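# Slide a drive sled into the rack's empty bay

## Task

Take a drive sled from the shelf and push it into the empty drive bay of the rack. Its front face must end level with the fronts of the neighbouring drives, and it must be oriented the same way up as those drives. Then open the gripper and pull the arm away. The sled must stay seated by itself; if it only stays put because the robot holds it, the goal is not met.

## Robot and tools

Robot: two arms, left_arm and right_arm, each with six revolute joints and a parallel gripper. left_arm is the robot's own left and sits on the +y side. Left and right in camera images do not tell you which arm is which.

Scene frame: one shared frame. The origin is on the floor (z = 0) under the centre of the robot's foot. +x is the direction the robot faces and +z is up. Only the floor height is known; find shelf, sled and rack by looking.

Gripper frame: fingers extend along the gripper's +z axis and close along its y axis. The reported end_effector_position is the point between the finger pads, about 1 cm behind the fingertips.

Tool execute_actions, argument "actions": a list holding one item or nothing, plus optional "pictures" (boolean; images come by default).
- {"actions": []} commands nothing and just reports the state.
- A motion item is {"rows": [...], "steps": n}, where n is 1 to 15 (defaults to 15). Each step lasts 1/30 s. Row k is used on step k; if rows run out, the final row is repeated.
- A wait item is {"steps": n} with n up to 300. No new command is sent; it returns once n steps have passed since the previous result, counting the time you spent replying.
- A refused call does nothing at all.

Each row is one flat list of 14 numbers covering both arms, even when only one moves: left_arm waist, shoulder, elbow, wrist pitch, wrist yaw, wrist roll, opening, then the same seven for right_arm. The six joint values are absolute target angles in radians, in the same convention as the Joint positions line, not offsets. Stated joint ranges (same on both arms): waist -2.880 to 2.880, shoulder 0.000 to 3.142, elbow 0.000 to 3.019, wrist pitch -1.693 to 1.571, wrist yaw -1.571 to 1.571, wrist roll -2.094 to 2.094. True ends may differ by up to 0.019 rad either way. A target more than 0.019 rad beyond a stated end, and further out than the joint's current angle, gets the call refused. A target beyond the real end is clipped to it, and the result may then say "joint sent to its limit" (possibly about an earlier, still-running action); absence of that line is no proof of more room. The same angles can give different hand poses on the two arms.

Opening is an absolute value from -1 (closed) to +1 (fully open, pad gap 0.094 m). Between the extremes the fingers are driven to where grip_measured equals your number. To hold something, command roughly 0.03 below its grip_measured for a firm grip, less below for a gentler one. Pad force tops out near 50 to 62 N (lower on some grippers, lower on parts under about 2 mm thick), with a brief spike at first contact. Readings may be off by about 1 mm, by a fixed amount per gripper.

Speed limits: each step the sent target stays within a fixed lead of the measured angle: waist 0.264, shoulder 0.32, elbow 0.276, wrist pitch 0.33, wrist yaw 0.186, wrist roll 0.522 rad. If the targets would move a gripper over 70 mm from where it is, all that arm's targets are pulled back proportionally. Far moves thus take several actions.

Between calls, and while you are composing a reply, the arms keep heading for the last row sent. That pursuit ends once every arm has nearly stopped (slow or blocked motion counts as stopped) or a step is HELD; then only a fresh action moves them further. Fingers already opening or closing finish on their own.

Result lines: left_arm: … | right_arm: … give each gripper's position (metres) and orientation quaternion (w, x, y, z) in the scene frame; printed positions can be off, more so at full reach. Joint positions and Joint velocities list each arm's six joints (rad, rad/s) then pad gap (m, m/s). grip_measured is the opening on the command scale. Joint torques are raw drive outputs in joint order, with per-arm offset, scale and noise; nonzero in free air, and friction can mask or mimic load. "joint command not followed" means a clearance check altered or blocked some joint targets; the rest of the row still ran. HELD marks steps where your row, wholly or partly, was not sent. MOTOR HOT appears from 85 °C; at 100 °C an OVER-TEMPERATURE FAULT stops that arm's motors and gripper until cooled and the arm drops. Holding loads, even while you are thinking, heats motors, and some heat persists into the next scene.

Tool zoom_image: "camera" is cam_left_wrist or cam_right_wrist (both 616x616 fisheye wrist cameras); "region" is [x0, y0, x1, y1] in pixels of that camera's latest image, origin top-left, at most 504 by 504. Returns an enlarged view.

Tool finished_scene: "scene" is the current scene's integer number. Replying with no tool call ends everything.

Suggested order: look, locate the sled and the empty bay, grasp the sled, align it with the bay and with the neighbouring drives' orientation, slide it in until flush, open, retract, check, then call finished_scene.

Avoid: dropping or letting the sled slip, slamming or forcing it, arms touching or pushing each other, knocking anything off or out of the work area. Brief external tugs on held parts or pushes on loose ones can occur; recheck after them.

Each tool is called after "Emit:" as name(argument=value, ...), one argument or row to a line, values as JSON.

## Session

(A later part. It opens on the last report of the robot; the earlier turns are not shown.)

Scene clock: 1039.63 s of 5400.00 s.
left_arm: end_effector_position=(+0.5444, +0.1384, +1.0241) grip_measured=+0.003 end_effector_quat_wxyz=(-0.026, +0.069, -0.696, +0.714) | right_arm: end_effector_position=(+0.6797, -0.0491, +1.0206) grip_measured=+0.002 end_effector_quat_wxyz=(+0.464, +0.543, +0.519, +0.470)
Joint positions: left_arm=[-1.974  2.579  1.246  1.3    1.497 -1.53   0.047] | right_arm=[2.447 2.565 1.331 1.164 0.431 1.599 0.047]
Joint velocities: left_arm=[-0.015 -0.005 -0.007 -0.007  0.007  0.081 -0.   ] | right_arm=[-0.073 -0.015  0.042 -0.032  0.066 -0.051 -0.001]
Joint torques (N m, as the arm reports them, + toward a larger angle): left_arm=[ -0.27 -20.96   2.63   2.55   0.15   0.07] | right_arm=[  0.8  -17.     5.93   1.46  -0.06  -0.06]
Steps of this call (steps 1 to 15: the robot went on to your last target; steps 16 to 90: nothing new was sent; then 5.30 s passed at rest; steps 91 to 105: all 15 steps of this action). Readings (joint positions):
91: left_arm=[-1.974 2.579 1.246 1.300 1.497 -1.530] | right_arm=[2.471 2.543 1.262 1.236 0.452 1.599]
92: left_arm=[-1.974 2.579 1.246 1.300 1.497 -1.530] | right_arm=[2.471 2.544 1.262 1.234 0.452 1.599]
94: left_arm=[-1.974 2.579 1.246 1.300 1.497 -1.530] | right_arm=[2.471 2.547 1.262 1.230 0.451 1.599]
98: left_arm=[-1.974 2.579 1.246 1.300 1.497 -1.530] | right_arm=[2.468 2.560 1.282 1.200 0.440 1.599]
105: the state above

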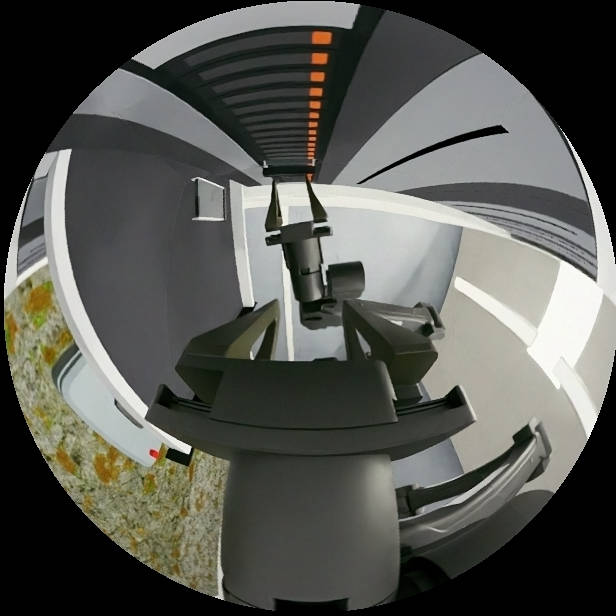

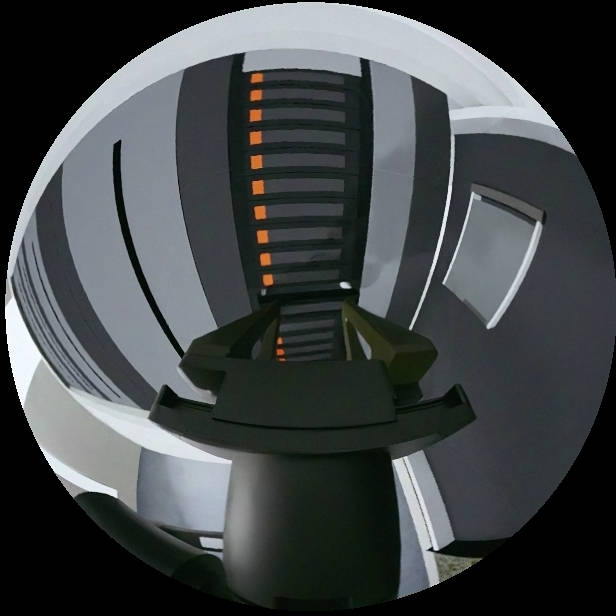

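Emit:
execute_actions(
  actions=[
    {"rows":[[-1.97,2.56,1.25,1.32,1.5,-1.53,0,2.445,2.58,1.36,1.155,0.429,1.6,0],[-1.97,2.56,1.25,1.32,1.5,-1.53,0,2.445,2.58,1.368,1.15,0.428,1.6,0],[-1.97,2.56,1.25,1.32,1.5,-1.53,0,2.445,2.58,1.376,1.144,0.427,1.6,0],[-1.97,2.56,1.25,1.32,1.5,-1.53,0,2.444,2.58,1.384,1.138,0.426,1.6,0],[-1.97,2.56,1.25,1.32,1.5,-1.53,0,2.443,2.58,1.392,1.132,0.425,1.6,0],[-1.97,2.56,1.25,1.32,1.5,-1.53,0,2.442,2.58,1.4,1.126,0.424,1.6,0],[-1.97,2.56,1.25,1.32,1.5,-1.53,0,2.44,2.58,1.408,1.12,0.422,1.6,0],[-1.97,2.56,1.25,1.32,1.5,-1.53,0,2.438,2.58,1.416,1.114,0.42,1.6,0]],"steps":15},
  ],
)

Emit:
zoom_image(
  camera="cam_right_wrist",
  region=[230,220,390,380],
)

Emit:
zoom_image(
  camera="cam_left_wrist",
  region=[230,90,370,230],
)

Scene clock: 1050.13 s of 5400.00 s.
left_arm: end_effector_position=(+0.5444, +0.1384, +1.0241) grip_measured=+0.003 end_effector_quat_wxyz=(-0.026, +0.069, -0.696, +0.714) | right_arm: end_effector_position=(+0.6949, -0.0442, +1.0242) grip_measured=+0.001 end_effector_quat_wxyz=(+0.462, +0.543, +0.521, +0.469)
Joint positions: left_arm=[-1.974  2.579  1.246  1.3    1.497 -1.53   0.047] | right_arm=[2.444 2.566 1.374 1.116 0.424 1.599 0.047]
Joint velocities: left_arm=[-0.015  0.005  0.017 -0.002 -0.007  0.007 -0.   ] | right_arm=[-0.005  0.005  0.002  0.007  0.037  0.007  0.   ]
Joint torques (N m, as the arm reports them, + toward a larger angle): left_arm=[ -0.27 -20.87   2.64   2.55   0.15   0.07] | right_arm=[  1.51 -17.68   7.87   1.67  -0.2   -0.06]
Steps of this call (steps 1 to 15: the robot went on to your last target; steps 16 to 90: nothing new was sent; then 7.00 s passed at rest; steps 91 to 105: all 15 steps of this action). Readings (joint positions):
91: left_arm=[-1.974 2.579 1.246 1.300 1.497 -1.530] | right_arm=[2.444 2.565 1.331 1.162 0.431 1.599]
92: left_arm=[-1.974 2.579 1.246 1.300 1.497 -1.530] | right_arm=[2.444 2.565 1.332 1.161 0.431 1.599]
94: left_arm=[-1.974 2.579 1.246 1.300 1.497 -1.530] | right_arm=[2.444 2.565 1.336 1.154 0.430 1.599]
98: left_arm=[-1.974 2.579 1.246 1.300 1.497 -1.530] | right_arm=[2.444 2.565 1.363 1.130 0.425 1.599]
105: the state above

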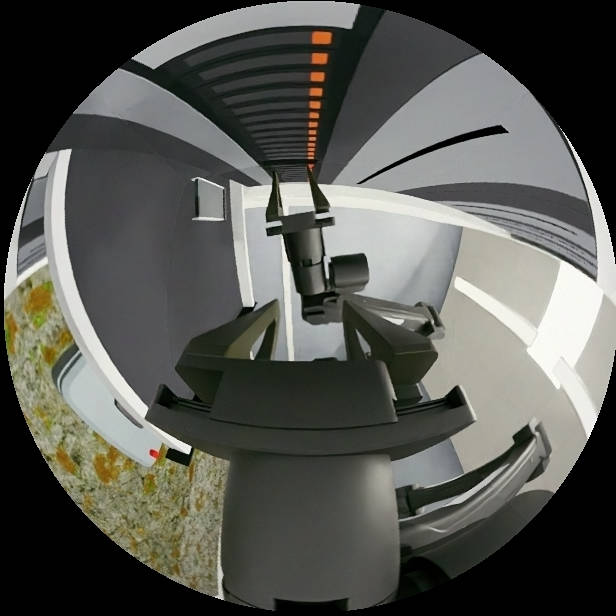

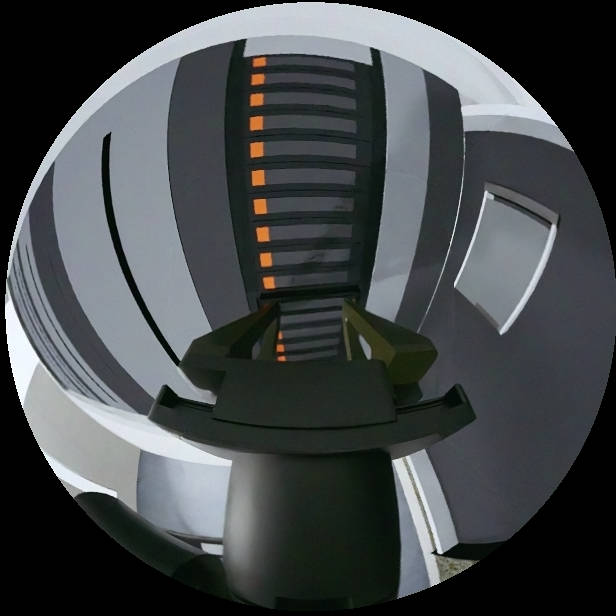

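Region (230, 220, 390, 380) of cam_right_wrist's 616x616 image, scaled by 3.150, with more detail than that image has.

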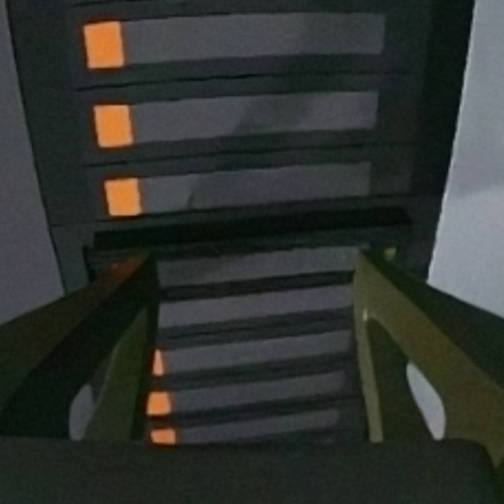

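Region (230, 90, 370, 230) of cam_left_wrist's 616x616 image, scaled by 3.600, with more detail than that image has.

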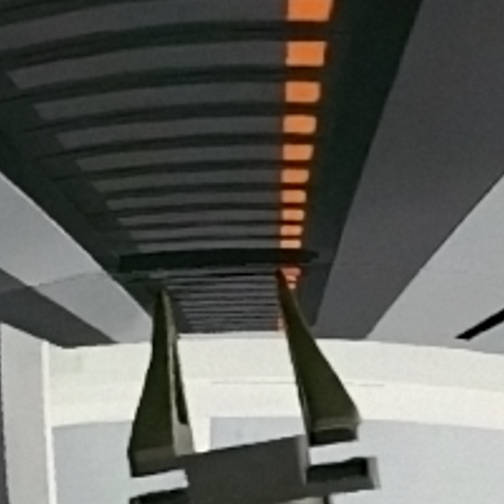

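Emit:
execute_actions(
  actions=[
    {"rows":[[-1.97,2.56,1.25,1.32,1.5,-1.53,0,2.436,2.58,1.42,1.11,0.419,1.6,0],[-1.97,2.56,1.25,1.32,1.5,-1.53,0,2.434,2.58,1.426,1.105,0.417,1.6,0],[-1.97,2.56,1.25,1.32,1.5,-1.53,0,2.432,2.58,1.432,1.1,0.415,1.6,0],[-1.97,2.56,1.25,1.32,1.5,-1.53,0,2.43,2.58,1.438,1.095,0.413,1.6,0],[-1.97,2.56,1.25,1.32,1.5,-1.53,0,2.428,2.58,1.444,1.09,0.411,1.6,0],[-1.97,2.56,1.25,1.32,1.5,-1.53,0,2.426,2.58,1.45,1.085,0.41,1.6,0]],"steps":15},
  ],
)

Emit:
zoom_image(
  camera="cam_right_wrist",
  region=[230,220,390,380],
)

Emit:
zoom_image(
  camera="cam_left_wrist",
  region=[230,90,370,230],
)

Scene clock: 1058.03 s of 5400.00 s.
left_arm: end_effector_position=(+0.5444, +0.1384, +1.0241) grip_measured=+0.003 end_effector_quat_wxyz=(-0.026, +0.069, -0.696, +0.714) | right_arm: end_effector_position=(+0.7034, -0.0430, +1.0235) grip_measured=+0.001 end_effector_quat_wxyz=(+0.459, +0.543, +0.525, +0.468)
Joint positions: left_arm=[-1.974  2.579  1.246  1.3    1.497 -1.53   0.047] | right_arm=[2.439 2.57  1.399 1.088 0.413 1.599 0.047]
Joint velocities: left_arm=[-0.024 -0.005 -0.017 -0.007 -0.051  0.037 -0.001] | right_arm=[-0.005  0.015 -0.002 -0.002 -0.022 -0.081 -0.   ]
Joint torques (N m, as the arm reports them, + toward a larger angle): left_arm=[ -0.35 -20.84   2.63   2.55   0.15   0.08] | right_arm=[  0.68 -18.53   8.92   1.7   -0.12  -0.06]
Steps of this call (steps 1 to 15: the robot went on to your last target; steps 16 to 90: nothing new was sent; then 4.40 s passed at rest; steps 91 to 105: all 15 steps of this action). Readings (joint positions):
91: left_arm=[-1.974 2.579 1.246 1.300 1.497 -1.530] | right_arm=[2.444 2.566 1.374 1.116 0.424 1.599]
92: left_arm=[-1.974 2.579 1.246 1.300 1.497 -1.530] | right_arm=[2.444 2.566 1.376 1.114 0.422 1.599]
94: left_arm=[-1.974 2.579 1.246 1.300 1.497 -1.530] | right_arm=[2.443 2.566 1.383 1.106 0.419 1.599]
98: left_arm=[-1.974 2.579 1.246 1.300 1.497 -1.530] | right_arm=[2.439 2.568 1.399 1.088 0.413 1.599]
105: the state above

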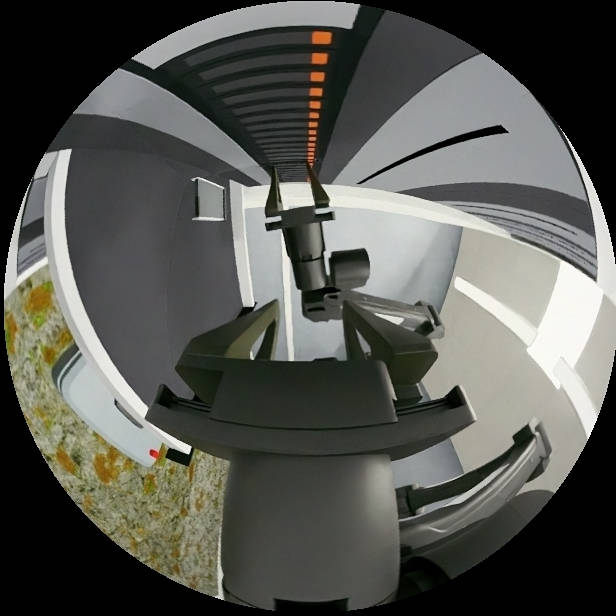

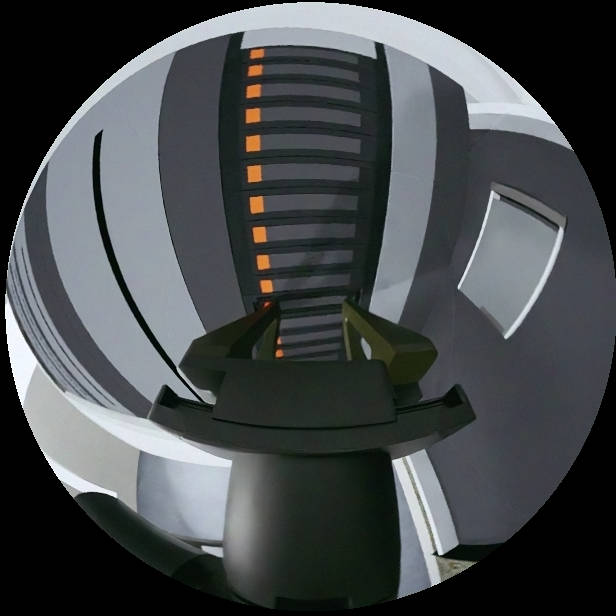

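Region (230, 220, 390, 380) of cam_right_wrist's 616x616 image, scaled by 3.150, with more detail than that image has.

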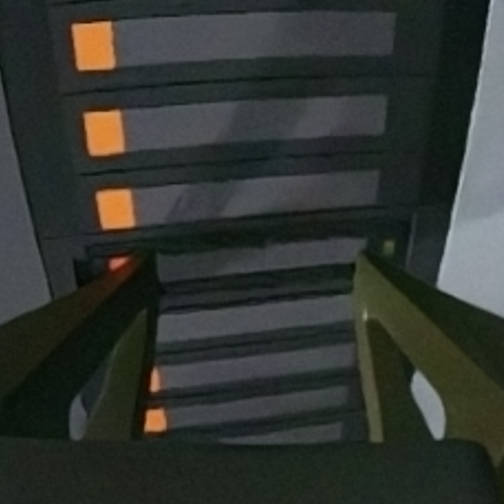

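Region (230, 90, 370, 230) of cam_left_wrist's 616x616 image, scaled by 3.600, with more detail than that image has.

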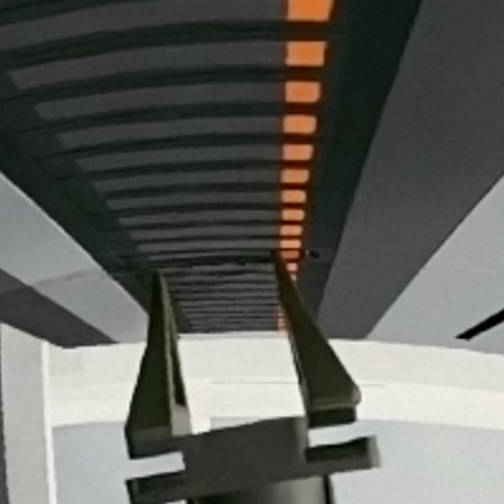

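It has stalled at the stop and looks flush. Retreating to check.

Emit:
execute_actions(
  actions=[
    {"rows":[[-1.97,2.56,1.25,1.32,1.5,-1.53,0,2.45,2.57,1.35,1.13,0.425,1.6,0],[-1.97,2.56,1.25,1.32,1.5,-1.53,0,2.45,2.57,1.35,1.13,0.425,1.6,0],[-1.97,2.56,1.25,1.32,1.5,-1.53,0,2.47,2.57,1.3,1.18,0.445,1.6,0],[-1.97,2.56,1.25,1.32,1.5,-1.53,0,2.47,2.57,1.3,1.18,0.445,1.6,0],[-1.97,2.56,1.25,1.32,1.5,-1.53,0,2.49,2.57,1.24,1.24,0.465,1.6,0],[-1.97,2.56,1.25,1.32,1.5,-1.53,0,2.49,2.57,1.24,1.24,0.465,1.6,0],[-1.97,2.56,1.25,1.32,1.5,-1.53,0,2.51,2.57,1.18,1.3,0.485,1.6,0],[-1.97,2.56,1.25,1.32,1.5,-1.53,0,2.51,2.57,1.18,1.3,0.485,1.6,0],[-1.97,2.56,1.25,1.32,1.5,-1.53,0,2.53,2.57,1.1,1.38,0.5,1.6,0]],"steps":15},
  ],
)

Emit:
zoom_image(
  camera="cam_right_wrist",
  region=[220,180,400,360],
)

Scene clock: 1066.30 s of 5400.00 s.
left_arm: end_effector_position=(+0.5444, +0.1384, +1.0241) grip_measured=+0.003 end_effector_quat_wxyz=(-0.026, +0.069, -0.696, +0.714) | right_arm: end_effector_position=(+0.5742, -0.0381, +0.9953) grip_measured=+0.001 end_effector_quat_wxyz=(+0.453, +0.538, +0.542, +0.460)
Joint positions: left_arm=[-1.974  2.579  1.246  1.3    1.497 -1.53   0.047] | right_arm=[2.543 2.571 1.093 1.359 0.498 1.599 0.047]
Joint velocities: left_arm=[-0.024 -0.005 -0.007 -0.012 -0.007 -0.037 -0.001] | right_arm=[ 0.073 -0.005 -0.002  0.022 -0.007 -0.007 -0.   ]
Joint torques (N m, as the arm reports them, + toward a larger angle): left_arm=[ -0.29 -20.88   2.61   2.53   0.15   0.07] | right_arm=[  0.2  -15.52   2.55   2.69   0.11  -0.05]
Steps of this call (steps 1 to 15: the robot went on to your last target; steps 16 to 90: nothing new was sent; then 4.77 s passed at rest; steps 91 to 105: all 15 steps of this action). Readings (joint positions):
91: left_arm=[-1.974 2.579 1.246 1.300 1.497 -1.530] | right_arm=[2.439 2.570 1.393 1.093 0.417 1.599]
92: left_arm=[-1.974 2.579 1.246 1.300 1.497 -1.530] | right_arm=[2.440 2.567 1.383 1.103 0.420 1.599]
94: left_arm=[-1.974 2.579 1.246 1.300 1.497 -1.530] | right_arm=[2.444 2.563 1.346 1.140 0.438 1.599]
98: left_arm=[-1.974 2.579 1.246 1.300 1.497 -1.530] | right_arm=[2.471 2.560 1.229 1.248 0.479 1.599]
105: the state above

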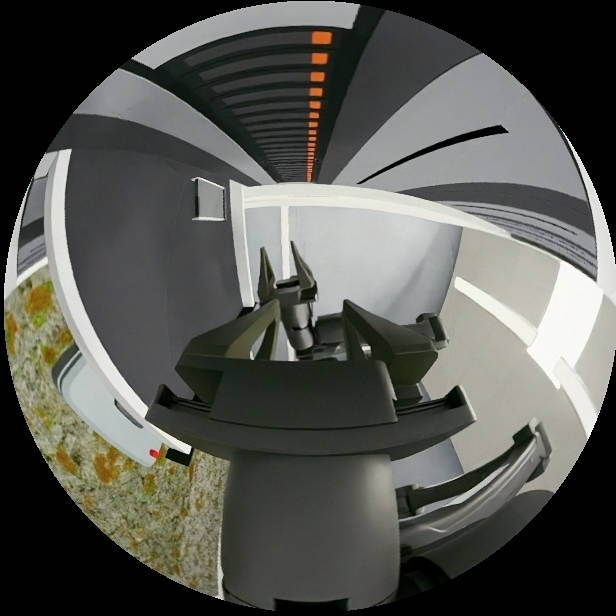

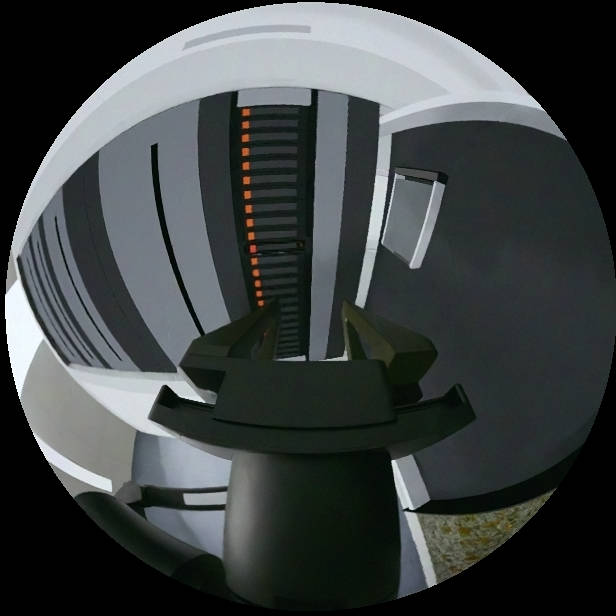

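Region (220, 180, 400, 360) of cam_right_wrist's 616x616 image, scaled by 2.800, with more detail than that image has.

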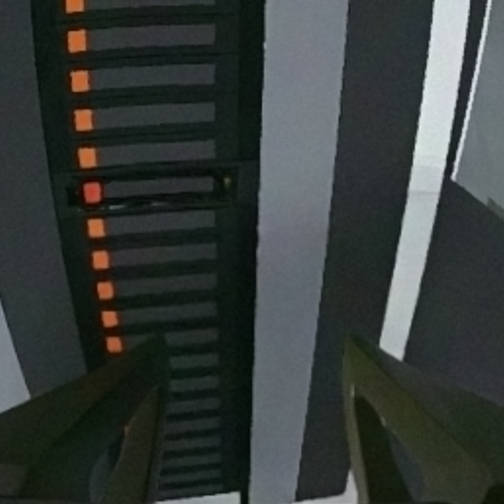

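Emit:
finished_scene(
  scene=1,
)

The scene is finished: the task was done.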